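# Load two pipette tip boxes onto pipetting robot deck

## Task

Fetch both pipette tip boxes from the supply shelving and set them into the two free slots on the deck of the pipetting robot, which stands on the bench that has shelves. Each box's lid must finish pressed fully closed on it, and every other piece of labware on the deck must finish properly seated in its slot. The task fails if a box is flipped upside down or if a box or lid touches the floor. Moving the pedal bin or the stool is allowed. At the end, release everything and back the robot away. The task also fails if the robot topples or is left leaning.

## Robot and tools

Robot: a Hello Robot Stretch 4 with one arm. It has an omni-wheel base, a vertical mast carrying a lift, a telescoping arm that reaches straight forward, a three-joint wrist (yaw, pitch, roll) and a two-finger gripper. It is about 1.6 m tall; the base edge lies within 0.23 m of the base origin.

Frames: the base frame sits on the floor below the base centre, x ahead, y to the left, z up. hand_pose, the point between the open fingertips (URDF link pinch), is reported in this frame; with all wrist joints at 0 its axes line up with the base's, and its printed position may be slightly wrong. Odometry is the base frame as it was when the scene began; base_odometry counts wheel rotation only, so slipping shows up as travel. Heading runs -3.142 to 3.142, left positive.

execute_actions(actions, cameras): actions is a list holding one action or nothing (nothing just reports state and images). An action may contain base, joints or both, plus optional pace and contact_limits; or it is {"end_of_arm": "enable_torque"} by itself, which re-powers wrist or gripper motors that shut off. Its motions all start at once.
- base: exactly one key, each a relative move from where the base last reported itself. translate_m: metres straight ahead (negative = back), -2 to 2. strafe_m: metres sideways, left positive, -2 to 2. rotate_rad: turn in place, counter-clockwise positive, -3.2 to 3.2.
- joints: a single object of named absolute targets (not offsets). lift_m 0 to 1.2 m; arm_m 0 to 0.55 m extension; wrist_yaw_rad -1.134 to 4.276 (0 ahead, left positive, 3.14 stowed; past 3.4 the arm may block it); wrist_pitch_rad -1.117 to 4.259 (0 level, 1.57 pointing down); wrist_roll_rad -1.117 to 4.259 (0 puts fingers level, positive turns clockwise viewed from behind); gripper_m -0.038 to 0.141 m fingertip gap (negative squeezes tips together). A joint target outside its range is clipped and the result notes it; any other bad value or unknown key rejects the call with no motion.
- pace: "slow", "default", "fast" or "max" (base up to 0.1/0.3/0.4/0.6 m/s and 1/2/3/4 rad/s; slower when the lift is raised above 0.2).
- contact_limits: {"arm_m": value} from 0 (gentlest) to 0.75 (firmest), default 0.5; how hard the arm may push before stopping.
- cameras: a list from head_camera, head_left_camera, head_right_camera, wrist_camera, all; omitted or null gives all, [] gives none.
A joint or base you leave out may still be driving toward an earlier target without the status showing it. If a call reports a stop, any further motion, wait or finished_scene calls in that same reply are skipped.

wait(seconds): 0 to 10 s with no new command; returns state and images. zoom_image(camera, region): enlarges [x0, y0, x1, y1] pixels (at most 504 by 504, origin top-left) of a camera's latest full image. read_manual(section): only licence texts. finished_scene(scene): ends the current scene by its number and says whether the task succeeded; irreversible. Replying without any tool call ends everything.

Cameras: head_camera at the mast top looks forward and down (turn the base to aim it). head_left_camera and head_right_camera are fisheyes beside it, angled more steeply down, showing base and arm. wrist_camera sits behind the fingers looking along them, tips near the bottom of its image. Calibration (K, distortion, T_world_to_cam mapping base frame to camera) is given per camera and may be slightly off, more so for the wrist camera at long reach.

Result lines: base_status and joint_status tell how each motion ended: "done"; "off_target" (stopped short, may still push); "contact_stop_at_<key>" (hit something; that part goes slack and holds, a slack lift may sag); "limit_stop_at_<name>", including limit_stop_at_tilt (leaning beyond 6 degrees, lift, arm and wheels go limp) and limit_stop_at_own_body (self-collision, often when the gripper is tipped up and rolled); "time_out"; "torque_fault" (a wrist or gripper motor overloaded and went limp until enable_torque). on_its_own lists things not commanded by this call; "held at" gives a held target. lidar_m: 12 distances in metres, 30-degree sectors counter-clockwise starting straight ahead (4th left, 7th rear, 10th right); "-" means nothing seen or closer than 0.25 m; it misses glass, thin legs and much behind. wrist_depth_mm: 7x7 grid of depths 100 to 2000 mm, from top left. turned_by_wheels vs turned_by_imu differing by over 0.1 rad means a bump or slip. base_tilt in degrees (forward and right positive), with a small fixed bias. motor_effort: percent of maximum, peak in brackets, noisy; a level gripper carrying weight shifts wrist_pitch effort.

Gripping: command a gap smaller than the object; the further below, the harder the squeeze and the more it pulls the object inward. Neither gripper_m nor "done" proves a grasp; check gripper effort or images. If fingertips snag on a surface, lift up.

Starting out: lift_m 0.4 with wrist_yaw_rad 0 in one action unfolds the wrist.

Avoid: turning or driving with over 1 kg held and arm_m beyond 0.2, especially fast; strong sustained pushes or pulls with the gripper high; pressing the gripper into things (torque faults); drops, slams and hard hits; letting boxes or lids fall or flip; knocking seated deck labware loose. Loose objects may occasionally get nudged by something.

Each tool is called after "Request:" as name(argument=value, ...) on one line, values as JSON.

## Session

Request:
execute_actions(actions=[])

Scene clock: 0.00 s.
base_odometry: x=+0.000 y=+0.000 heading=+0.000 (m, m, rad; odometry frame)
turned_by_wheels: +0.000 (rad since the last result)
turned_by_imu: +0.000 (rad since the last result)
base_tilt: forward=+0.8 right=+0.2 (deg)
lidar_m: 2.14 1.32 1.33 1.66 1.91 1.91 1.43 1.32 1.32 2.23 1.56 1.57
base_status: not commanded
joint_positions: lift_m=+0.241 arm_m=+0.000 wrist_yaw_rad=+3.116 wrist_pitch_rad=+0.018 wrist_roll_rad=+0.018 gripper_m=+0.057
joint_status: not commanded
motor_effort: lift_m=+19 arm_m=+0 wrist_yaw_rad=+1 wrist_pitch_rad=-6 wrist_roll_rad=+1 gripper_m=-4 wheel_0=+1 wheel_1=+0 wheel_2=+1 (%)
hand_pose: x=-0.1151 y=+0.0946 z=+0.4142 quat_wxyz=(+0.013, -0.009, +0.009, +1.000) (m; base frame)
wrist_depth_mm: - 145 246 - - - 1661 / - 114 144 - - - 1661 / - 116 143 - - - 1661 / 116 138 183 - - - 1576 / 223 1756 - - - - 1618 / 715 1430 213 1921 211 1756 1618 / 574 1060 1008 152 1078 1160 1229
pictures: head_camera, head_left_camera, head_right_camera, wrist_camera
Images, in order (width x height): head_camera 420x560, head_left_camera 420x672, head_right_camera 420x672, wrist_camera 616x392.

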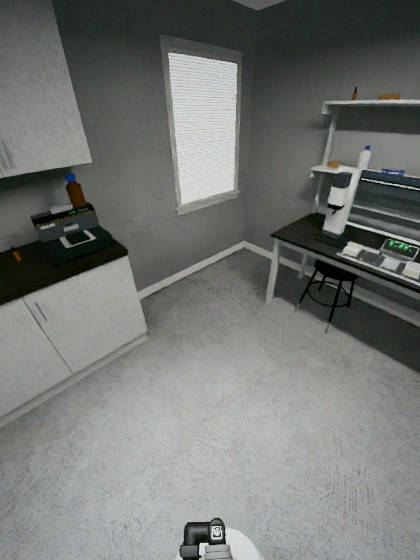

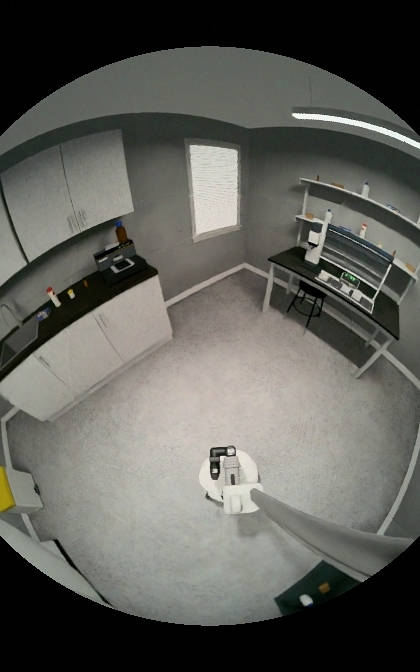

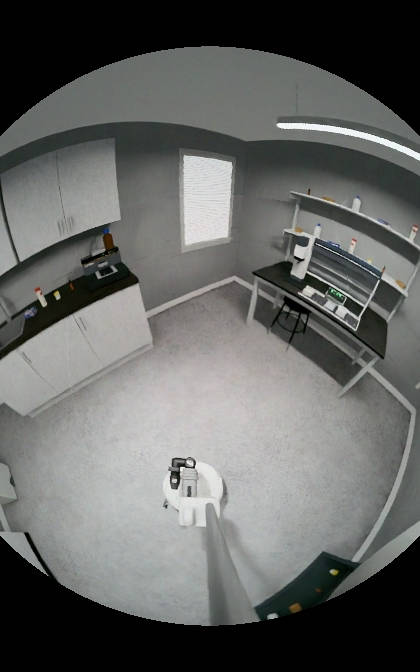

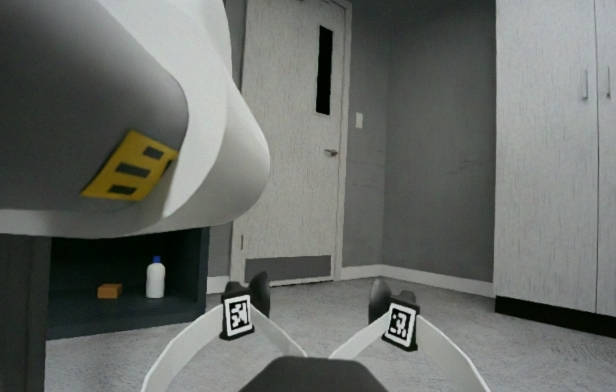

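Request:
execute_actions(actions=[{"base":{"rotate_rad":-0.8},"joints":{"lift_m":0.4,"wrist_yaw_rad":0}}], cameras=["head_camera"])

Request:
zoom_image(camera="head_camera", region=[60, 120, 360, 320])

Request:
execute_actions(actions=[{"base":{"rotate_rad":-1.6}}], cameras=["head_camera","wrist_camera"])

Scene clock: 3.43 s.
base_odometry: x=+0.000 y=+0.000 heading=-0.800 (m, m, rad; odometry frame)
turned_by_wheels: -0.800 (rad since the last result)
turned_by_imu: -0.808 (rad since the last result)
base_tilt: forward=+0.7 right=+0.2 (deg)
lidar_m: 1.55 1.68 1.35 1.30 1.42 1.98 1.89 2.36 1.34 1.29 1.89 1.58
base_status: done
joint_positions: lift_m=+0.400 arm_m=+0.000 wrist_yaw_rad=+0.000 wrist_pitch_rad=+0.018 wrist_roll_rad=+0.018 gripper_m=+0.057
joint_status: all done
motor_effort: lift_m=+24(25) arm_m=+0(0) wrist_yaw_rad=+0(3) wrist_pitch_rad=-5(6) wrist_roll_rad=+1(2) gripper_m=-3(3) wheel_0=+1(1) wheel_1=+0(8) wheel_2=+1(10) (%)
hand_pose: x=+0.4595 y=-0.0873 z=+0.5727 quat_wxyz=(+1.000, +0.009, +0.009, +0.000) (m; base frame)
wrist_depth_mm: - - - - - - - / - - 1756 1983 - - - / - - - - - - - / - 1983 1430 1576 1921 - - / - - - - - - 1983 / 1808 1921 212 - 211 - 1983 / 1366 1397 1336 152 1281 1537 1661
pictures: head_camera
Images, in order (width x height): head_camera 420x560.

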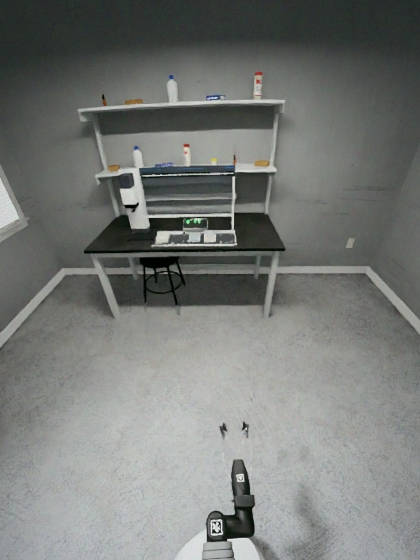

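Region (60, 120, 360, 320) of head_camera's 420x560 image, scaled by 1.680, with more detail than that image has.

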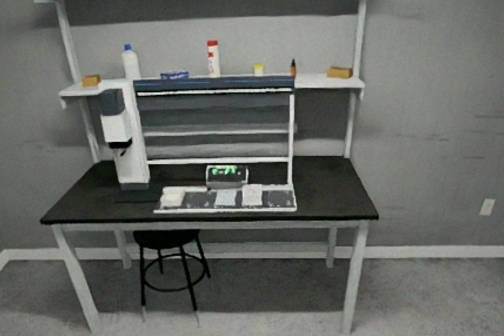

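Scene clock: 5.50 s.
base_odometry: x=+0.000 y=+0.000 heading=-2.399 (m, m, rad; odometry frame)
turned_by_wheels: -1.599 (rad since the last result)
turned_by_imu: -1.616 (rad since the last result)
base_tilt: forward=+0.6 right=+0.2 (deg)
lidar_m: 1.31 1.88 1.62 1.55 1.67 1.34 1.33 1.42 2.02 1.89 2.02 1.36
base_status: done
joint_positions: lift_m=+0.400 arm_m=+0.000 wrist_yaw_rad=+0.000 wrist_pitch_rad=+0.018 wrist_roll_rad=+0.018 gripper_m=+0.057
joint_status: not commanded
motor_effort: lift_m=+22(24) arm_m=+0(0) wrist_yaw_rad=+1(0) wrist_pitch_rad=-4(5) wrist_roll_rad=+1(1) gripper_m=-2(4) wheel_0=+3(1) wheel_1=+3(8) wheel_2=+3(10) (%)
hand_pose: x=+0.4595 y=-0.0875 z=+0.5728 quat_wxyz=(+1.000, +0.009, +0.009, +0.000) (m; base frame)
wrist_depth_mm: 1708 1661 1618 1576 1499 1336 1499 / 1708 1618 1618 1576 1576 1182 1499 / 1618 1576 1618 1576 1537 1205 1499 / 1618 1618 1576 1537 1537 1281 1499 / 1618 1618 1499 1576 1499 1078 1430 / 1618 1618 213 1464 211 1255 1430 / 1397 1366 1205 152 1229 1098 1464
pictures: head_camera, wrist_camera
camera_calibration (this result's frames):
wrist_camera: T_world_to_cam=[[0.0335773, -0.998552, 0.0420293, -0.117529], [0.0369618, -0.0407835, -0.998484, 0.621069], [0.998752, 0.0350798, 0.0355389, -0.249618], [0, 0, 0, 1]] pos_world=[0.230297, -0.0832728, 0.633938]
Images, in order (width x height): head_camera 420x560, wrist_camera 616x392.

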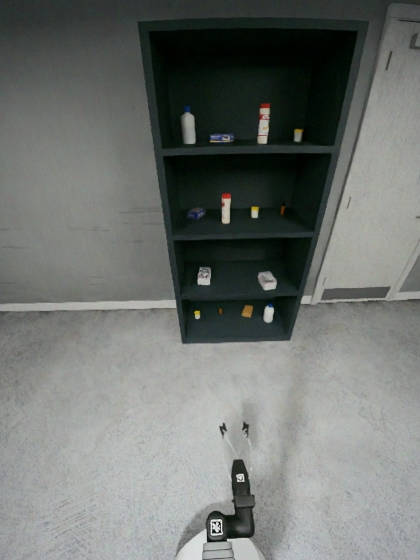

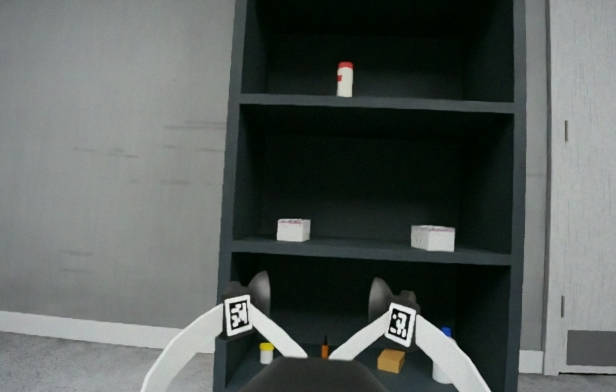

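Request:
execute_actions(actions=[{"base":{"translate_m":0.6},"joints":{"gripper_m":0.141,"wrist_pitch_rad":0.0,"wrist_roll_rad":0}}], cameras=["head_camera","wrist_camera"])

Scene clock: 9.80 s.
base_odometry: x=-0.442 y=-0.406 heading=-2.399 (m, m, rad; odometry frame)
turned_by_wheels: +0.000 (rad since the last result)
turned_by_imu: +0.000 (rad since the last result)
base_tilt: forward=+0.6 right=+0.1 (deg)
lidar_m: 0.70 0.75 1.78 1.57 1.66 2.62 1.94 2.04 2.02 1.93 1.63 0.75
base_status: done
joint_positions: lift_m=+0.400 arm_m=+0.000 wrist_yaw_rad=+0.000 wrist_pitch_rad=+0.002 wrist_roll_rad=+0.001 gripper_m=+0.141
joint_status: all done
motor_effort: lift_m=+22(22) arm_m=-1(0) wrist_yaw_rad=+1(1) wrist_pitch_rad=-6(5) wrist_roll_rad=+0(0) gripper_m=+1(3) wheel_0=+2(8) wheel_1=+2(8) wheel_2=-2(10) (%)
hand_pose: x=+0.4595 y=-0.0874 z=+0.5773 quat_wxyz=(+1.000, +0.000, +0.001, +0.000) (m; base frame)
wrist_depth_mm: 1042 574 640 621 603 597 569 / 1042 591 778 904 854 798 759 / 1008 564 878 960 960 946 878 / 991 574 917 960 931 917 866 / 1008 544 683 809 946 931 778 / 991 504 215 517 492 214 477 / 991 535 946 149 917 891 798
pictures: head_camera, wrist_camera
camera_calibration (this result's frames):
wrist_camera: T_world_to_cam=[[0.0331588, -0.997667, 0.059677, -0.12758], [0.0525037, -0.0578885, -0.996941, 0.616023], [0.99807, 0.0361906, 0.0504616, -0.258046], [0, 0, 0, 1]] pos_world=[0.229435, -0.0822828, 0.634774]
Images, in order (width x height): head_camera 420x560, wrist_camera 616x392.

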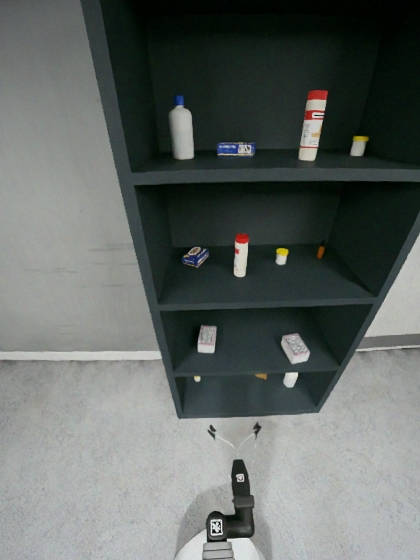

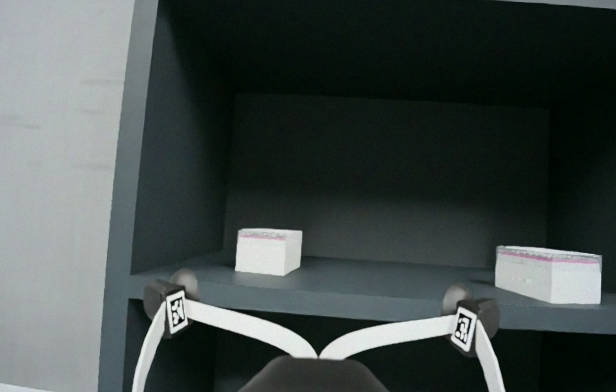

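Request:
zoom_image(camera="wrist_camera", region=[200, 190, 360, 300])

Request:
zoom_image(camera="head_camera", region=[160, 300, 360, 400])

Region (200, 190, 360, 300) of wrist_camera's 616x392 image, scaled by 3.150; it fills the top 346 rows of this view, and the rest is white.

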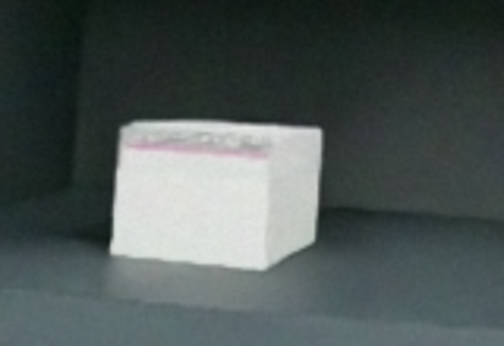

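Region (160, 300, 360, 400) of head_camera's 420x560 image, scaled by 2.520, with more detail than that image has.

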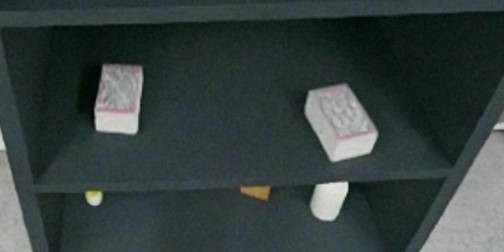

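Request:
execute_actions(actions=[{"base":{"rotate_rad":-0.13},"joints":{"lift_m":0.36}}], cameras=[])

Request:
execute_actions(actions=[{"base":{"strafe_m":0.22},"joints":{"arm_m":0.15}}], cameras=["head_camera","wrist_camera"])

Scene clock: 13.80 s.
base_odometry: x=-0.442 y=-0.406 heading=-2.529 (m, m, rad; odometry frame)
turned_by_wheels: -0.130 (rad since the last result)
turned_by_imu: -0.130 (rad since the last result)
base_tilt: forward=+0.6 right=+0.1 (deg)
lidar_m: 0.71 0.71 1.54 1.57 1.57 2.07 1.95 1.98 2.10 1.93 1.85 0.78
base_status: done
joint_positions: lift_m=+0.360 arm_m=+0.000 wrist_yaw_rad=+0.000 wrist_pitch_rad=+0.002 wrist_roll_rad=+0.001 gripper_m=+0.141
joint_status: all done
motor_effort: lift_m=+14(21) arm_m=+0(0) wrist_yaw_rad=+1(0) wrist_pitch_rad=-7(5) wrist_roll_rad=+0(0) gripper_m=-1(0) wheel_0=+2(5) wheel_1=+1(5) wheel_2=+2(7) (%)
hand_pose: x=+0.4595 y=-0.0874 z=+0.5380 quat_wxyz=(+1.000, +0.000, +0.001, +0.000) (m; base frame)
wrist_depth_mm: 946 661 707 699 668 661 634 / 732 691 976 976 946 878 699 / 512 699 960 976 1008 960 691 / 521 723 946 960 976 960 683 / 484 574 544 640 691 574 647 / 504 634 215 946 976 214 627 / 517 699 931 150 960 798 654
pictures: none
No camera images: the call's "cameras" was empty. Leave "cameras" out to get every camera's image.

Scene clock: 15.83 s.
base_odometry: x=-0.315 y=-0.586 heading=-2.529 (m, m, rad; odometry frame)
turned_by_wheels: +0.000 (rad since the last result)
turned_by_imu: +0.001 (rad since the last result)
base_tilt: forward=+0.6 right=+0.1 (deg)
lidar_m: 0.68 1.18 1.49 1.32 1.35 1.73 1.95 2.04 2.33 2.16 1.11 0.75
base_status: done
joint_positions: lift_m=+0.360 arm_m=+0.149 wrist_yaw_rad=+0.000 wrist_pitch_rad=+0.002 wrist_roll_rad=+0.001 gripper_m=+0.141
joint_status: all done
motor_effort: lift_m=+14(14) arm_m=+6(6) wrist_yaw_rad=+0(2) wrist_pitch_rad=-5(6) wrist_roll_rad=+0(0) gripper_m=+1(2) wheel_0=+0(13) wheel_1=+1(12) wheel_2=+0(2) (%)
hand_pose: x=+0.6084 y=-0.0874 z=+0.5380 quat_wxyz=(+1.000, +0.000, +0.001, +0.000) (m; base frame)
wrist_depth_mm: 809 798 484 707 668 654 640 / 788 788 512 820 820 842 854 / 778 768 549 809 809 854 842 / 768 332 580 788 809 820 842 / 768 332 433 459 707 798 820 / 759 325 214 336 342 215 353 / 741 338 683 150 798 788 820
pictures: head_camera, wrist_camera
camera_calibration (this result's frames):
wrist_camera: T_world_to_cam=[[0.0332846, -0.997661, 0.0597121, -0.130229], [0.0526856, -0.0579107, -0.996931, 0.568936], [0.998056, 0.0363284, 0.0506348, -0.404733], [0, 0, 0, 1]] pos_world=[0.378306, -0.0822731, 0.595459]
Images, in order (width x height): head_camera 420x560, wrist_camera 616x392.

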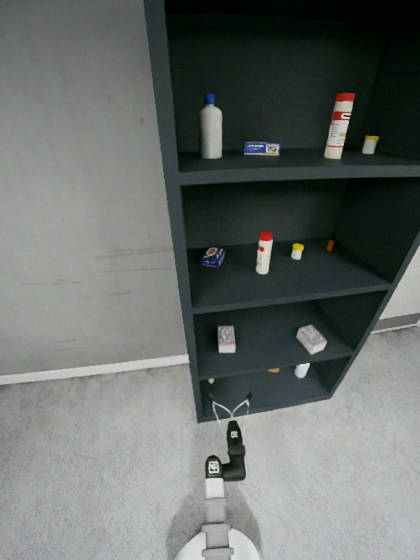

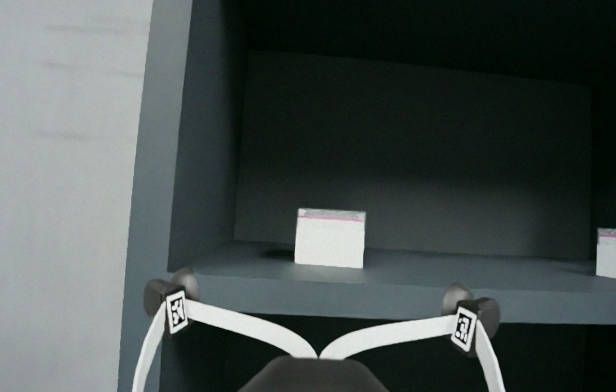

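Request:
execute_actions(actions=[{"joints":{"lift_m":0.50,"wrist_pitch_rad":0.35}}], cameras=[])

Request:
execute_actions(actions=[{"joints":{"arm_m":0.36},"contact_limits":{"arm_m":0.2}}], cameras=["head_camera","wrist_camera"])

Scene clock: 20.43 s.
base_odometry: x=-0.315 y=-0.586 heading=-2.529 (m, m, rad; odometry frame)
turned_by_wheels: +0.000 (rad since the last result)
turned_by_imu: +0.001 (rad since the last result)
base_tilt: forward=+0.7 right=+0.2 (deg)
lidar_m: 0.67 1.17 1.50 1.34 1.36 1.74 1.97 1.99 2.32 2.15 1.11 0.75
base_status: not commanded
joint_positions: lift_m=+0.500 arm_m=+0.149 wrist_yaw_rad=+0.000 wrist_pitch_rad=+0.352 wrist_roll_rad=+0.001 gripper_m=+0.141
joint_status: all done
motor_effort: lift_m=+24(26) arm_m=+6(6) wrist_yaw_rad=+1(1) wrist_pitch_rad=-4(3) wrist_roll_rad=+0(0) gripper_m=+1(0) wheel_0=+0(0) wheel_1=+1(1) wheel_2=+0(0) (%)
hand_pose: x=+0.5907 y=-0.0874 z=+0.5784 quat_wxyz=(+0.985, +0.000, +0.175, +0.000) (m; base frame)
wrist_depth_mm: 699 298 517 723 715 741 741 / 723 312 535 732 759 759 759 / 759 325 554 778 788 798 798 / 809 798 488 484 627 661 683 / 831 831 387 402 413 424 430 / 866 866 213 878 375 215 878 / 891 878 615 150 866 842 866
pictures: none
No camera images: the call's "cameras" was empty. Leave "cameras" out to get every camera's image.

Scene clock: 22.17 s.
base_odometry: x=-0.315 y=-0.586 heading=-2.529 (m, m, rad; odometry frame)
turned_by_wheels: +0.000 (rad since the last result)
turned_by_imu: +0.000 (rad since the last result)
base_tilt: forward=+0.7 right=+0.2 (deg)
lidar_m: 0.68 1.16 1.49 1.34 1.36 1.75 1.96 2.02 2.35 2.16 1.15 0.76
base_status: not commanded
joint_positions: lift_m=+0.500 arm_m=+0.359 wrist_yaw_rad=+0.000 wrist_pitch_rad=+0.352 wrist_roll_rad=+0.001 gripper_m=+0.141
joint_status: all done
motor_effort: lift_m=+24(24) arm_m=+6(7) wrist_yaw_rad=+1(1) wrist_pitch_rad=-3(5) wrist_roll_rad=+0(1) gripper_m=+1(0) wheel_0=+0(0) wheel_1=+1(1) wheel_2=+0(0) (%)
contact_limits: arm_m 0.2
hand_pose: x=+0.8007 y=-0.0874 z=+0.5784 quat_wxyz=(+0.985, +0.000, +0.175, +0.000) (m; base frame)
wrist_depth_mm: 179 274 521 521 525 535 539 / 181 281 539 549 549 559 564 / 183 285 554 569 574 574 585 / 186 289 525 585 585 609 615 / 187 291 387 270 359 418 427 / 187 252 214 272 272 215 310 / 187 226 233 150 237 236 253
pictures: head_camera, wrist_camera
camera_calibration (this result's frames):
wrist_camera: T_world_to_cam=[[0.0516699, -0.997661, 0.0447508, -0.145131], [-0.292216, -0.0579532, -0.954595, 0.850701], [0.954956, 0.0362469, -0.294527, -0.364577], [0, 0, 0, 1]] pos_world=[0.604242, -0.0822759, 0.711192]
Images, in order (width x height): head_camera 420x560, wrist_camera 616x392.

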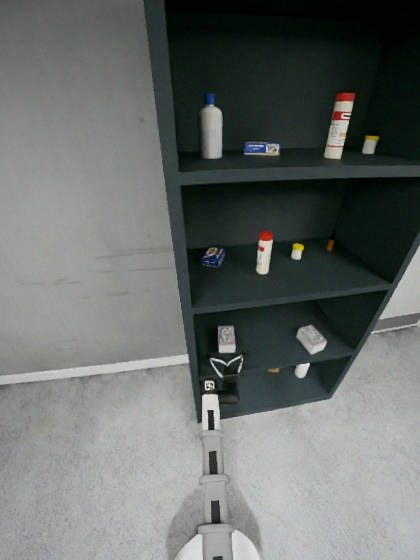

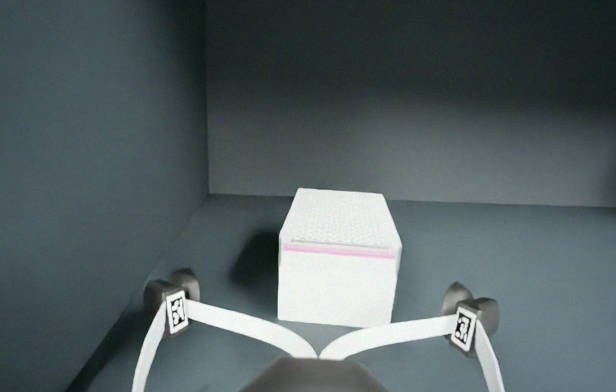

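Request:
execute_actions(actions=[{"base":{"strafe_m":-0.01},"joints":{"lift_m":0.482},"pace":"slow"}], cameras=[])

Request:
execute_actions(actions=[{"joints":{"arm_m":0.445},"contact_limits":{"arm_m":0.15},"pace":"slow"}], cameras=["wrist_camera"])

Scene clock: 24.43 s.
base_odometry: x=-0.321 y=-0.578 heading=-2.529 (m, m, rad; odometry frame)
turned_by_wheels: +0.000 (rad since the last result)
turned_by_imu: +0.000 (rad since the last result)
base_tilt: forward=+0.6 right=+0.1 (deg)
lidar_m: 0.67 1.18 1.51 1.35 1.39 1.77 1.97 2.01 2.33 2.13 1.11 0.76
base_status: done
joint_positions: lift_m=+0.482 arm_m=+0.359 wrist_yaw_rad=+0.000 wrist_pitch_rad=+0.352 wrist_roll_rad=+0.001 gripper_m=+0.141
joint_status: all done
motor_effort: lift_m=+14(24) arm_m=+6(6) wrist_yaw_rad=+1(1) wrist_pitch_rad=-6(5) wrist_roll_rad=+1(0) gripper_m=-1(1) wheel_0=+1(4) wheel_1=-4(5) wheel_2=+1(1) (%)
hand_pose: x=+0.8007 y=-0.0874 z=+0.5612 quat_wxyz=(+0.985, +0.000, +0.175, +0.000) (m; base frame)
wrist_depth_mm: 193 298 508 525 525 539 539 / 195 304 535 549 554 559 569 / 199 309 559 564 574 580 591 / 200 312 512 351 564 591 597 / 202 301 349 263 325 377 387 / 202 239 216 266 268 215 279 / 195 204 210 150 215 213 224
pictures: none
No camera images: the call's "cameras" was empty. Leave "cameras" out to get every camera's image.

Scene clock: 26.57 s.
base_odometry: x=-0.321 y=-0.578 heading=-2.529 (m, m, rad; odometry frame)
turned_by_wheels: +0.000 (rad since the last result)
turned_by_imu: +0.000 (rad since the last result)
base_tilt: forward=+0.6 right=+0.1 (deg)
lidar_m: 0.68 1.17 1.50 1.37 1.35 1.77 1.96 2.01 2.32 2.15 1.12 0.75
base_status: not commanded
joint_positions: lift_m=+0.482 arm_m=+0.444 wrist_yaw_rad=+0.000 wrist_pitch_rad=+0.352 wrist_roll_rad=+0.001 gripper_m=+0.141
joint_status: all done
motor_effort: lift_m=+14(14) arm_m=+6(7) wrist_yaw_rad=+1(1) wrist_pitch_rad=-5(4) wrist_roll_rad=+0(0) gripper_m=-1(1) wheel_0=+1(1) wheel_1=-3(3) wheel_2=+0(0) (%)
contact_limits: arm_m 0.15
hand_pose: x=+0.8856 y=-0.0875 z=+0.5612 quat_wxyz=(+0.985, +0.000, +0.175, +0.000) (m; base frame)
wrist_depth_mm: 205 317 439 449 445 459 459 / 208 322 462 469 469 477 480 / 211 327 477 484 492 496 508 / 213 334 496 500 508 517 521 / 214 310 347 209 324 377 389 / 215 240 192 181 179 212 279 / 198 204 200 150 187 213 224
pictures: wrist_camera
camera_calibration (this result's frames):
wrist_camera: T_world_to_cam=[[0.0513817, -0.997676, 0.0447483, -0.148574], [-0.292279, -0.0578681, -0.954581, 0.859175], [0.954952, 0.035969, -0.294573, -0.450721], [0, 0, 0, 1]] pos_world=[0.68917, -0.0822975, 0.69403]
Images, in order (width x height): wrist_camera 616x392.

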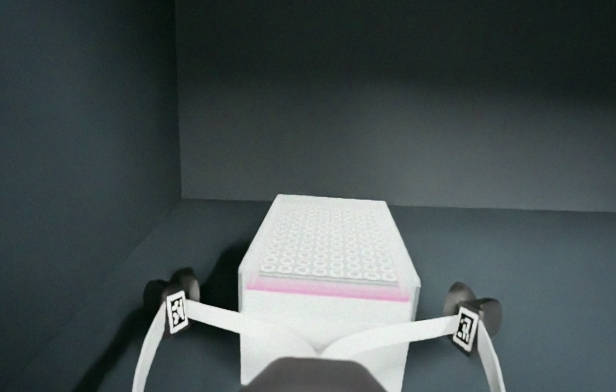

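Request:
execute_actions(actions=[{"joints":{"gripper_m":0.04}}], cameras=["wrist_camera"])

Request:
execute_actions(actions=[{"joints":{"lift_m":0.52},"pace":"slow"}], cameras=["wrist_camera"])

Scene clock: 29.23 s.
base_odometry: x=-0.321 y=-0.578 heading=-2.529 (m, m, rad; odometry frame)
turned_by_wheels: +0.000 (rad since the last result)
turned_by_imu: +0.001 (rad since the last result)
base_tilt: forward=+0.6 right=+0.1 (deg)
lidar_m: 0.68 1.15 1.50 1.38 1.36 1.74 1.96 2.02 2.33 2.14 1.10 0.75
base_status: not commanded
joint_positions: lift_m=+0.482 arm_m=+0.444 wrist_yaw_rad=+0.000 wrist_pitch_rad=+0.353 wrist_roll_rad=+0.001 gripper_m=+0.040
joint_status: all done
motor_effort: lift_m=+14(14) arm_m=+6(6) wrist_yaw_rad=+0(0) wrist_pitch_rad=-8(8) wrist_roll_rad=+0(0) gripper_m=-15(16) wheel_0=+1(1) wheel_1=-4(3) wheel_2=+0(0) (%)
hand_pose: x=+0.8856 y=-0.0874 z=+0.5608 quat_wxyz=(+0.984, +0.000, +0.176, +0.000) (m; base frame)
wrist_depth_mm: 206 314 439 442 449 455 459 / 208 324 462 462 469 473 477 / 211 327 484 484 492 496 504 / 213 330 500 496 504 521 521 / 215 310 343 200 322 373 382 / 214 252 177 171 173 273 277 / 197 196 190 172 173 173 222
pictures: wrist_camera
camera_calibration (this result's frames):
wrist_camera: T_world_to_cam=[[0.0518121, -0.997657, 0.044682, -0.148796], [-0.29349, -0.0579779, -0.954202, 0.859675], [0.954557, 0.0363255, -0.295806, -0.449705], [0, 0, 0, 1]] pos_world=[0.689284, -0.0822697, 0.693928]
Images, in order (width x height): wrist_camera 616x392.

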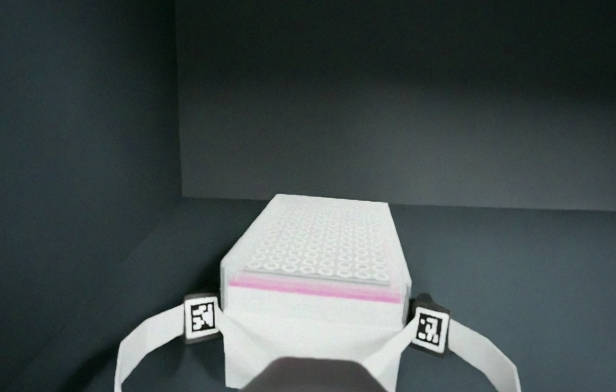

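Scene clock: 30.40 s.
base_odometry: x=-0.321 y=-0.578 heading=-2.529 (m, m, rad; odometry frame)
turned_by_wheels: +0.000 (rad since the last result)
turned_by_imu: +0.000 (rad since the last result)
base_tilt: forward=+0.6 right=+0.1 (deg)
lidar_m: 0.69 1.18 1.53 1.34 1.36 1.73 1.97 2.03 2.33 2.13 1.12 0.76
base_status: not commanded
joint_positions: lift_m=+0.520 arm_m=+0.444 wrist_yaw_rad=+0.000 wrist_pitch_rad=+0.353 wrist_roll_rad=+0.001 gripper_m=+0.040
joint_status: all done
motor_effort: lift_m=+25(26) arm_m=+6(6) wrist_yaw_rad=+0(0) wrist_pitch_rad=-9(10) wrist_roll_rad=+0(1) gripper_m=-15(15) wheel_0=+1(1) wheel_1=-3(4) wheel_2=+0(0) (%)
hand_pose: x=+0.8856 y=-0.0874 z=+0.5979 quat_wxyz=(+0.984, +0.000, +0.176, +0.000) (m; base frame)
wrist_depth_mm: 206 315 439 445 452 455 466 / 209 324 462 466 469 477 477 / 211 329 484 492 496 500 504 / 213 330 504 508 512 521 530 / 214 336 427 200 399 462 477 / 215 297 177 171 173 340 345 / 215 243 236 172 173 172 274
pictures: wrist_camera
camera_calibration (this result's frames):
wrist_camera: T_world_to_cam=[[0.0518222, -0.997657, 0.0446701, -0.150451], [-0.293707, -0.0579777, -0.954136, 0.895148], [0.95449, 0.0363255, -0.296023, -0.438544], [0, 0, 0, 1]] pos_world=[0.689294, -0.0822697, 0.730995]
Images, in order (width x height): wrist_camera 616x392.

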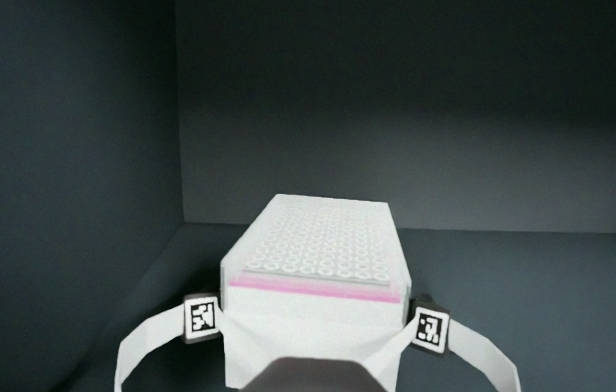

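Request:
execute_actions(actions=[{"joints":{"arm_m":0.0}}], cameras=[])

Request:
execute_actions(actions=[{"base":{"rotate_rad":1.72},"joints":{"lift_m":0.85},"pace":"slow"}], cameras=[])

Request:
execute_actions(actions=[{"base":{"strafe_m":0.47}}], cameras=[])

Request:
execute_actions(actions=[{"base":{"translate_m":0.7}}], cameras=["head_camera","wrist_camera"])

Scene clock: 35.10 s.
base_odometry: x=-0.321 y=-0.578 heading=-2.529 (m, m, rad; odometry frame)
turned_by_wheels: +0.000 (rad since the last result)
turned_by_imu: +0.001 (rad since the last result)
base_tilt: forward=+0.7 right=+0.2 (deg)
lidar_m: 0.51 1.18 1.53 1.34 1.37 1.75 1.96 2.02 2.36 2.14 1.10 0.73
base_status: not commanded
joint_positions: lift_m=+0.520 arm_m=+0.001 wrist_yaw_rad=+0.000 wrist_pitch_rad=+0.354 wrist_roll_rad=+0.001 gripper_m=+0.040
joint_status: all done
motor_effort: lift_m=+25(25) arm_m=-6(7) wrist_yaw_rad=+1(0) wrist_pitch_rad=-10(11) wrist_roll_rad=+0(1) gripper_m=-15(15) wheel_0=+1(1) wheel_1=-4(4) wheel_2=+0(0) (%)
hand_pose: x=+0.4426 y=-0.0875 z=+0.5978 quat_wxyz=(+0.984, +0.000, +0.176, +0.000) (m; base frame)
wrist_depth_mm: 831 842 496 866 854 878 878 / 866 891 517 878 904 917 891 / 904 931 530 931 931 931 931 / 946 946 554 668 691 741 627 / 991 1008 504 201 525 549 564 / 1042 1060 177 171 172 1060 891 / 917 931 569 172 172 172 831
pictures: none
No camera images: the call's "cameras" was empty. Leave "cameras" out to get every camera's image.

Scene clock: 38.33 s.
base_odometry: x=-0.321 y=-0.578 heading=-0.810 (m, m, rad; odometry frame)
turned_by_wheels: +1.719 (rad since the last result)
turned_by_imu: +1.738 (rad since the last result)
base_tilt: forward=+0.7 right=+0.1 (deg)
lidar_m: 0.51 1.42 2.05 1.94 2.07 2.20 2.14 0.94 0.71 0.68 1.23 1.77
base_status: done
joint_positions: lift_m=+0.850 arm_m=+0.001 wrist_yaw_rad=+0.000 wrist_pitch_rad=+0.354 wrist_roll_rad=+0.001 gripper_m=+0.040
joint_status: all done
motor_effort: lift_m=+25(26) arm_m=-6(5) wrist_yaw_rad=+1(1) wrist_pitch_rad=-9(9) wrist_roll_rad=+0(1) gripper_m=-15(16) wheel_0=-4(7) wheel_1=-5(6) wheel_2=-5(8) (%)
hand_pose: x=+0.4426 y=-0.0874 z=+0.9278 quat_wxyz=(+0.984, +0.000, +0.176, +0.000) (m; base frame)
wrist_depth_mm: 1464 1366 1808 1708 1708 1618 1576 / 1661 1863 1863 1808 1708 1708 1661 / 1464 1430 1863 1921 1808 1863 1708 / 1499 1756 1229 - 1863 1808 1808 / - - - 200 1983 1921 1708 / 1618 1708 178 171 173 1863 1661 / 1366 1308 1281 172 173 172 1464
pictures: none
No camera images: the call's "cameras" was empty. Leave "cameras" out to get every camera's image.

Scene clock: 41.23 s.
base_odometry: x=+0.019 y=-0.253 heading=-0.810 (m, m, rad; odometry frame)
turned_by_wheels: +0.000 (rad since the last result)
turned_by_imu: +0.002 (rad since the last result)
base_tilt: forward=+0.6 right=+0.2 (deg)
lidar_m: 0.52 1.46 1.51 1.46 1.56 2.22 2.10 2.17 1.20 1.17 1.72 1.40
base_status: done
joint_positions: lift_m=+0.850 arm_m=+0.001 wrist_yaw_rad=+0.000 wrist_pitch_rad=+0.354 wrist_roll_rad=+0.001 gripper_m=+0.040
joint_status: not commanded
motor_effort: lift_m=+24(25) arm_m=-5(6) wrist_yaw_rad=+1(0) wrist_pitch_rad=-9(9) wrist_roll_rad=+0(0) gripper_m=-16(16) wheel_0=-2(4) wheel_1=+1(12) wheel_2=+0(3) (%)
hand_pose: x=+0.4426 y=-0.0874 z=+0.9279 quat_wxyz=(+0.984, +0.000, +0.176, +0.000) (m; base frame)
wrist_depth_mm: 1921 1397 1430 1537 1708 1708 1661 / - 1430 1863 1808 1808 1808 1661 / - 1499 1430 1708 1863 1808 1808 / - 1366 1499 1182 1205 1921 1863 / - - - 200 1255 - 1921 / 1576 1756 178 171 172 1808 1921 / 1336 1336 1308 172 174 172 1499
pictures: none
No camera images: the call's "cameras" was empty. Leave "cameras" out to get every camera's image.

Scene clock: 45.07 s.
base_odometry: x=+0.502 y=-0.760 heading=-0.810 (m, m, rad; odometry frame)
turned_by_wheels: +0.000 (rad since the last result)
turned_by_imu: +0.000 (rad since the last result)
base_tilt: forward=+0.7 right=+0.1 (deg)
lidar_m: 0.49 0.71 1.04 1.49 1.53 2.25 2.81 1.67 1.39 1.67 1.80 0.71
base_status: done
joint_positions: lift_m=+0.850 arm_m=+0.001 wrist_yaw_rad=+0.000 wrist_pitch_rad=+0.354 wrist_roll_rad=+0.001 gripper_m=+0.040
joint_status: not commanded
motor_effort: lift_m=+24(24) arm_m=-6(6) wrist_yaw_rad=+1(1) wrist_pitch_rad=-10(9) wrist_roll_rad=+0(1) gripper_m=-14(17) wheel_0=+2(8) wheel_1=+1(7) wheel_2=-1(11) (%)
hand_pose: x=+0.4426 y=-0.0874 z=+0.9279 quat_wxyz=(+0.984, +0.000, +0.176, +0.000) (m; base frame)
wrist_depth_mm: 991 976 715 715 1008 1060 1060 / 1255 1255 1205 1182 1160 1118 1098 / 1336 1281 1255 1229 1160 1160 1138 / 842 778 809 1025 1060 1182 1182 / 597 603 591 201 621 768 1255 / 732 539 177 171 173 525 1255 / 1281 1308 1308 172 173 172 1366
pictures: head_camera, wrist_camera
camera_calibration (this result's frames):
wrist_camera: T_world_to_cam=[[0.0516685, -0.997665, 0.0446679, -0.142211], [-0.293828, -0.0579346, -0.954101, 1.07995], [0.954461, 0.0361722, -0.296135, 0.0820583], [0, 0, 0, 1]] pos_world=[0.246345, -0.0822814, 1.06103]
Images, in order (width x height): head_camera 420x560, wrist_camera 616x392.

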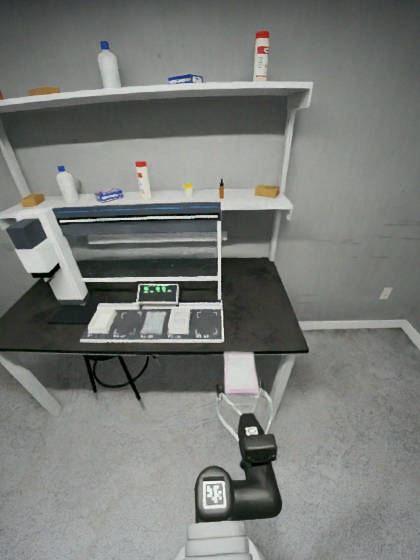

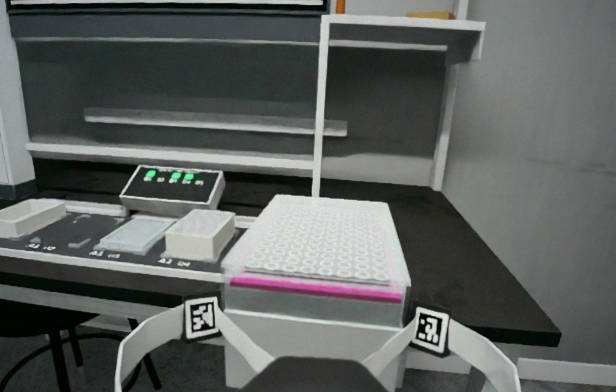

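Request:
zoom_image(camera="head_camera", region=[70, 270, 270, 410])

Region (70, 270, 270, 410) of head_camera's 420x560 image, scaled by 2.520, with more detail than that image has; it fills the top 353 rows of this view, and the rest is white.

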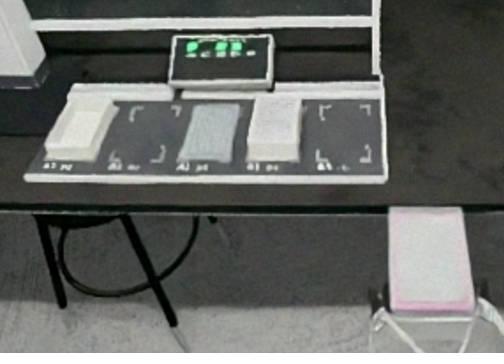

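Request:
execute_actions(actions=[{"base":{"strafe_m":0.10},"joints":{"lift_m":0.80,"arm_m":0.13}}], cameras=["head_camera","wrist_camera"])

Request:
zoom_image(camera="head_camera", region=[140, 280, 300, 400])

Scene clock: 49.30 s.
base_odometry: x=+0.574 y=-0.691 heading=-0.810 (m, m, rad; odometry frame)
turned_by_wheels: +0.000 (rad since the last result)
turned_by_imu: +0.001 (rad since the last result)
base_tilt: forward=+0.7 right=+0.1 (deg)
lidar_m: 0.67 0.72 1.04 1.40 1.41 2.07 2.81 1.78 1.50 1.78 1.89 0.70
base_status: done
joint_positions: lift_m=+0.800 arm_m=+0.129 wrist_yaw_rad=+0.000 wrist_pitch_rad=+0.354 wrist_roll_rad=+0.001 gripper_m=+0.040
joint_status: all done
motor_effort: lift_m=+14(23) arm_m=+6(5) wrist_yaw_rad=+1(1) wrist_pitch_rad=-9(11) wrist_roll_rad=+0(0) gripper_m=-16(14) wheel_0=-2(6) wheel_1=+0(12) wheel_2=+0(0) (%)
hand_pose: x=+0.5706 y=-0.0874 z=+0.8787 quat_wxyz=(+0.984, +0.000, +0.176, +0.000) (m; base frame)
wrist_depth_mm: 1118 1118 1042 1008 991 976 960 / 1160 1118 1078 1060 1042 991 991 / 1205 1138 1138 1078 1078 1042 1025 / 707 647 627 831 878 946 1078 / 492 504 462 201 512 597 603 / 418 399 177 171 172 436 439 / 647 691 442 172 173 173 357
pictures: head_camera, wrist_camera
camera_calibration (this result's frames):
wrist_camera: T_world_to_cam=[[0.0516901, -0.997664, 0.0446711, -0.146636], [-0.293816, -0.0579437, -0.954104, 1.07063], [0.954463, 0.0361926, -0.296125, -0.0546363], [0, 0, 0, 1]] pos_world=[0.374296, -0.0822797, 1.01186]
Images, in order (width x height): head_camera 420x560, wrist_camera 616x392.

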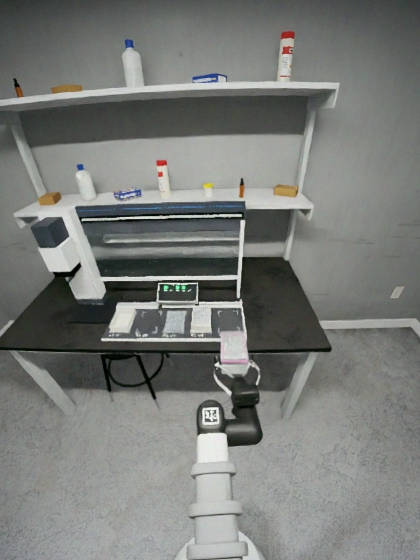

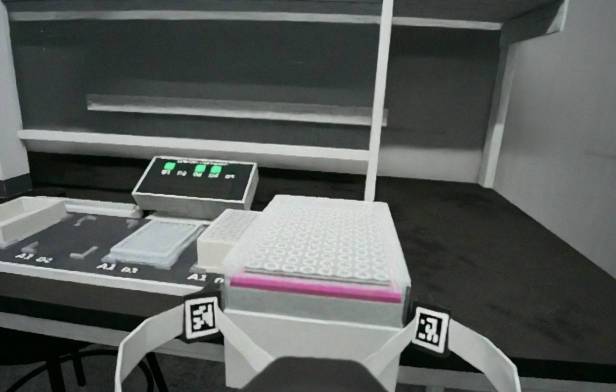

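Region (140, 280, 300, 400) of head_camera's 420x560 image, scaled by 3.150, with more detail than that image has; it fills the top 378 rows of this view, and the rest is white.

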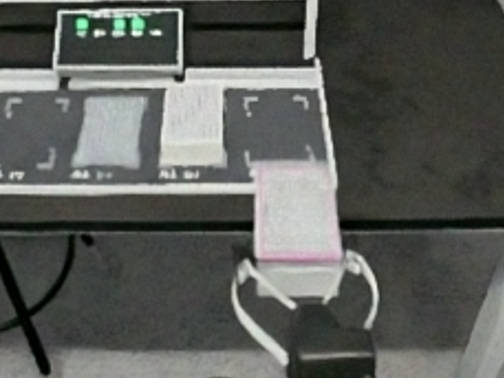

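Request:
execute_actions(actions=[{"base":{"translate_m":0.21},"joints":{"lift_m":0.78},"pace":"slow"}])

Request:
zoom_image(camera="head_camera", region=[160, 310, 300, 415])

Scene clock: 55.27 s.
base_odometry: x=+0.719 y=-0.843 heading=-0.810 (m, m, rad; odometry frame)
turned_by_wheels: +0.000 (rad since the last result)
turned_by_imu: +0.001 (rad since the last result)
base_tilt: forward=+0.6 right=+0.2 (deg)
lidar_m: 0.47 0.51 0.72 1.81 1.44 2.05 3.10 1.79 1.59 1.79 0.64 0.46
base_status: done
joint_positions: lift_m=+0.780 arm_m=+0.129 wrist_yaw_rad=+0.000 wrist_pitch_rad=+0.354 wrist_roll_rad=+0.001 gripper_m=+0.040
joint_status: all done
motor_effort: lift_m=+14(13) arm_m=+5(6) wrist_yaw_rad=+1(1) wrist_pitch_rad=-9(10) wrist_roll_rad=+0(0) gripper_m=-15(15) wheel_0=+2(4) wheel_1=+3(9) wheel_2=-4(8) (%)
hand_pose: x=+0.5706 y=-0.0874 z=+0.8587 quat_wxyz=(+0.984, +0.000, +0.176, +0.000) (m; base frame)
wrist_depth_mm: 891 878 854 831 809 788 768 / 946 904 878 854 831 820 798 / 946 946 904 917 854 866 809 / 661 445 627 768 732 831 854 / 424 410 407 200 462 549 559 / 340 298 177 170 173 399 399 / 277 247 243 173 173 172 322
pictures: head_camera, head_left_camera, head_right_camera, wrist_camera
camera_calibration (this result's frames):
wrist_camera: T_world_to_cam=[[0.0516645, -0.997665, 0.0446713, -0.145735], [-0.293818, -0.0579363, -0.954104, 1.05155], [0.954464, 0.0361681, -0.296125, -0.0605664], [0, 0, 0, 1]] pos_world=[0.374302, -0.0822816, 0.991864]
Images, in order (width x height): head_camera 420x560, head_left_camera 420x672, head_right_camera 420x672, wrist_camera 616x392.

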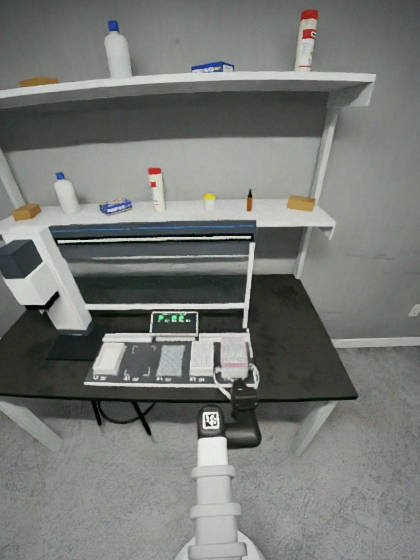

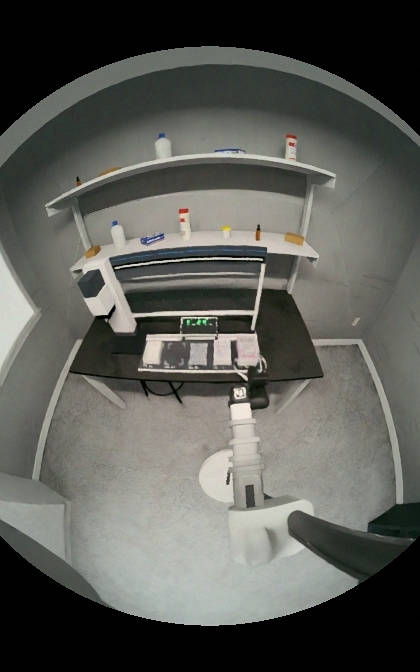

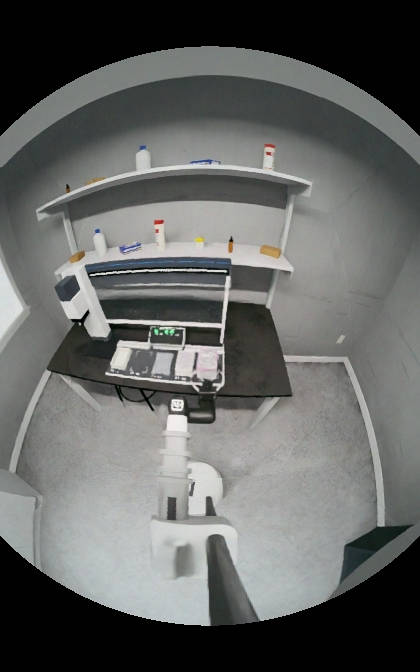

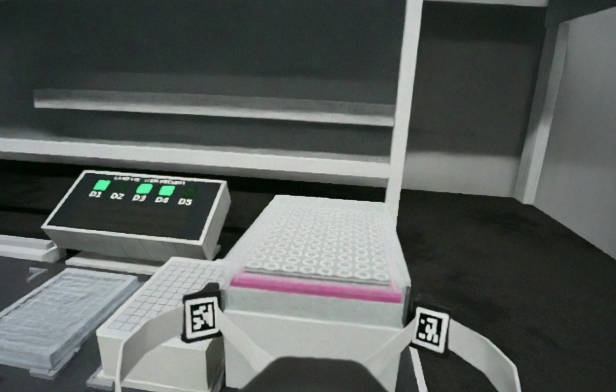

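Region (160, 310, 300, 415) of head_camera's 420x560 image, scaled by 3.600, with more detail than that image has; it fills the top 378 rows of this view, and the rest is white.

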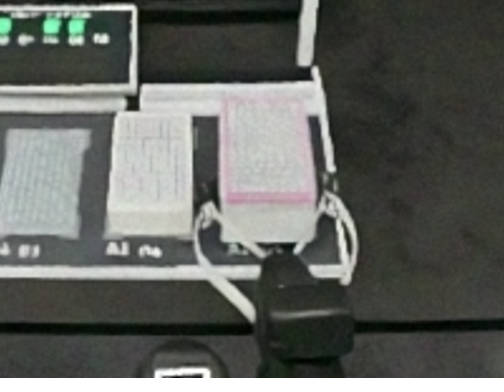

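Request:
execute_actions(actions=[{"joints":{"lift_m":0.745,"arm_m":0.18},"pace":"slow"}], cameras=["head_camera","wrist_camera","head_left_camera"])

Request:
zoom_image(camera="head_camera", region=[170, 320, 280, 400])

Scene clock: 60.03 s.
base_odometry: x=+0.719 y=-0.843 heading=-0.810 (m, m, rad; odometry frame)
turned_by_wheels: +0.000 (rad since the last result)
turned_by_imu: +0.001 (rad since the last result)
base_tilt: forward=+0.6 right=+0.1 (deg)
lidar_m: 0.48 0.49 0.72 1.81 1.44 2.05 3.10 1.81 1.58 1.78 0.64 0.49
base_status: not commanded
joint_positions: lift_m=+0.745 arm_m=+0.179 wrist_yaw_rad=+0.000 wrist_pitch_rad=+0.354 wrist_roll_rad=+0.001 gripper_m=+0.040
joint_status: all done
motor_effort: lift_m=+14(14) arm_m=+6(7) wrist_yaw_rad=+1(1) wrist_pitch_rad=-9(9) wrist_roll_rad=+1(0) gripper_m=-16(16) wheel_0=+2(2) wheel_1=+3(3) wheel_2=-4(4) (%)
hand_pose: x=+0.6205 y=-0.0874 z=+0.8237 quat_wxyz=(+0.984, +0.000, +0.176, +0.000) (m; base frame)
wrist_depth_mm: 854 831 798 778 759 741 732 / 878 831 831 788 778 788 750 / 917 878 866 854 820 809 778 / 373 373 535 654 615 699 768 / 359 345 301 200 394 462 466 / 278 223 177 171 172 338 338 / 193 186 196 172 173 172 277
pictures: head_camera, head_left_camera, wrist_camera
camera_calibration (this result's frames):
wrist_camera: T_world_to_cam=[[0.0516636, -0.997665, 0.0446711, -0.146754], [-0.293817, -0.0579359, -0.954104, 1.03285], [0.954464, 0.0361673, -0.296124, -0.11862], [0, 0, 0, 1]] pos_world=[0.42427, -0.0822817, 0.956879]
Images, in order (width x height): head_camera 420x560, head_left_camera 420x672, wrist_camera 616x392.

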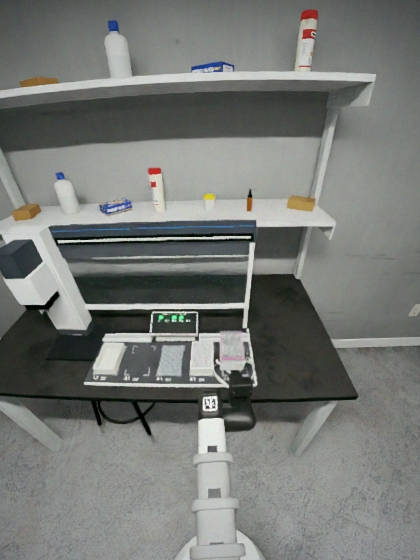

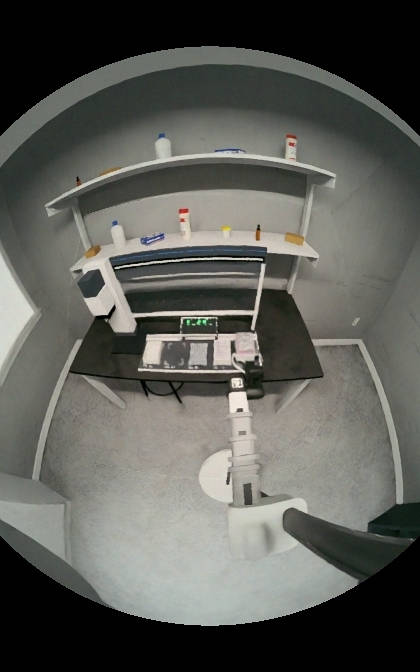

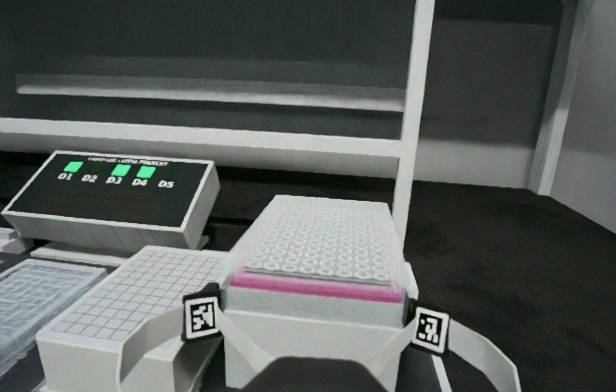

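Region (170, 320, 280, 400) of head_camera's 420x560 image, scaled by 4.582, with more detail than that image has; it fills the top 367 rows of this view, and the rest is white.

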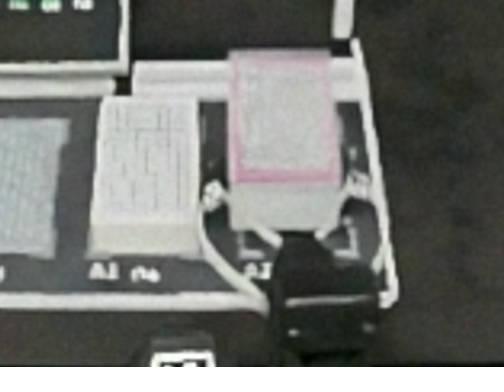

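Request:
execute_actions(actions=[{"base":{"strafe_m":-0.0105},"joints":{"lift_m":0.73},"pace":"slow"}], cameras=["head_camera","wrist_camera"])

Request:
zoom_image(camera="head_camera", region=[180, 325, 270, 395])

Scene clock: 61.97 s.
base_odometry: x=+0.712 y=-0.850 heading=-0.810 (m, m, rad; odometry frame)
turned_by_wheels: +0.000 (rad since the last result)
turned_by_imu: +0.000 (rad since the last result)
base_tilt: forward=+0.6 right=+0.1 (deg)
lidar_m: 0.45 0.49 0.74 1.82 1.47 2.02 3.11 1.80 1.59 1.77 0.64 0.48
base_status: done
joint_positions: lift_m=+0.730 arm_m=+0.179 wrist_yaw_rad=+0.000 wrist_pitch_rad=+0.354 wrist_roll_rad=+0.001 gripper_m=+0.040
joint_status: all done
motor_effort: lift_m=+14(14) arm_m=+6(6) wrist_yaw_rad=+1(1) wrist_pitch_rad=-9(10) wrist_roll_rad=+1(0) gripper_m=-15(17) wheel_0=+2(2) wheel_1=-3(5) wheel_2=+0(4) (%)
hand_pose: x=+0.6205 y=-0.0874 z=+0.8087 quat_wxyz=(+0.984, +0.000, +0.176, +0.000) (m; base frame)
wrist_depth_mm: 854 831 809 788 759 750 723 / 866 854 831 798 788 798 741 / 413 399 415 854 831 809 778 / 359 351 525 597 615 661 741 / 342 263 283 200 338 421 433 / 192 198 177 171 172 309 314 / 191 185 201 172 173 172 256
pictures: head_camera, wrist_camera
camera_calibration (this result's frames):
wrist_camera: T_world_to_cam=[[0.0516569, -0.997665, 0.0446713, -0.146082], [-0.293817, -0.057934, -0.954104, 1.01854], [0.954465, 0.0361609, -0.296124, -0.123068], [0, 0, 0, 1]] pos_world=[0.424275, -0.0822822, 0.941876]
Images, in order (width x height): head_camera 420x560, wrist_camera 616x392.

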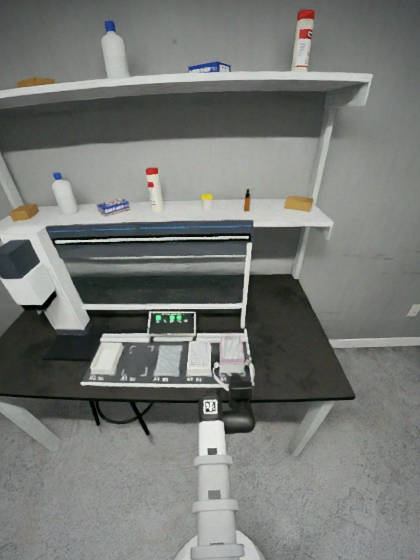

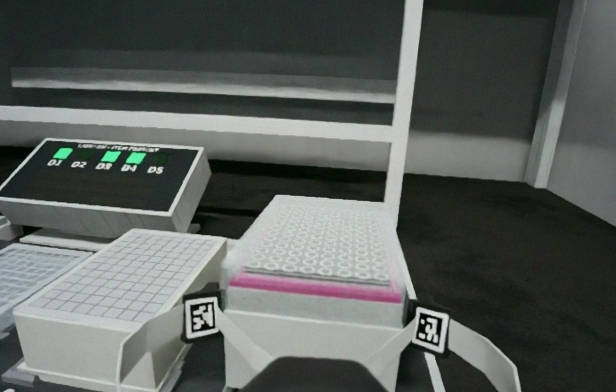

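Region (180, 325, 270, 395) of head_camera's 420x560 image, scaled by 5.600, with more detail than that image has.

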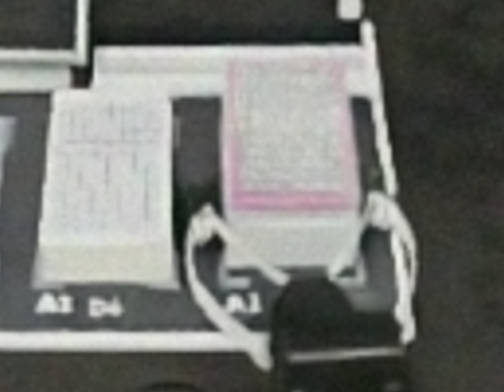

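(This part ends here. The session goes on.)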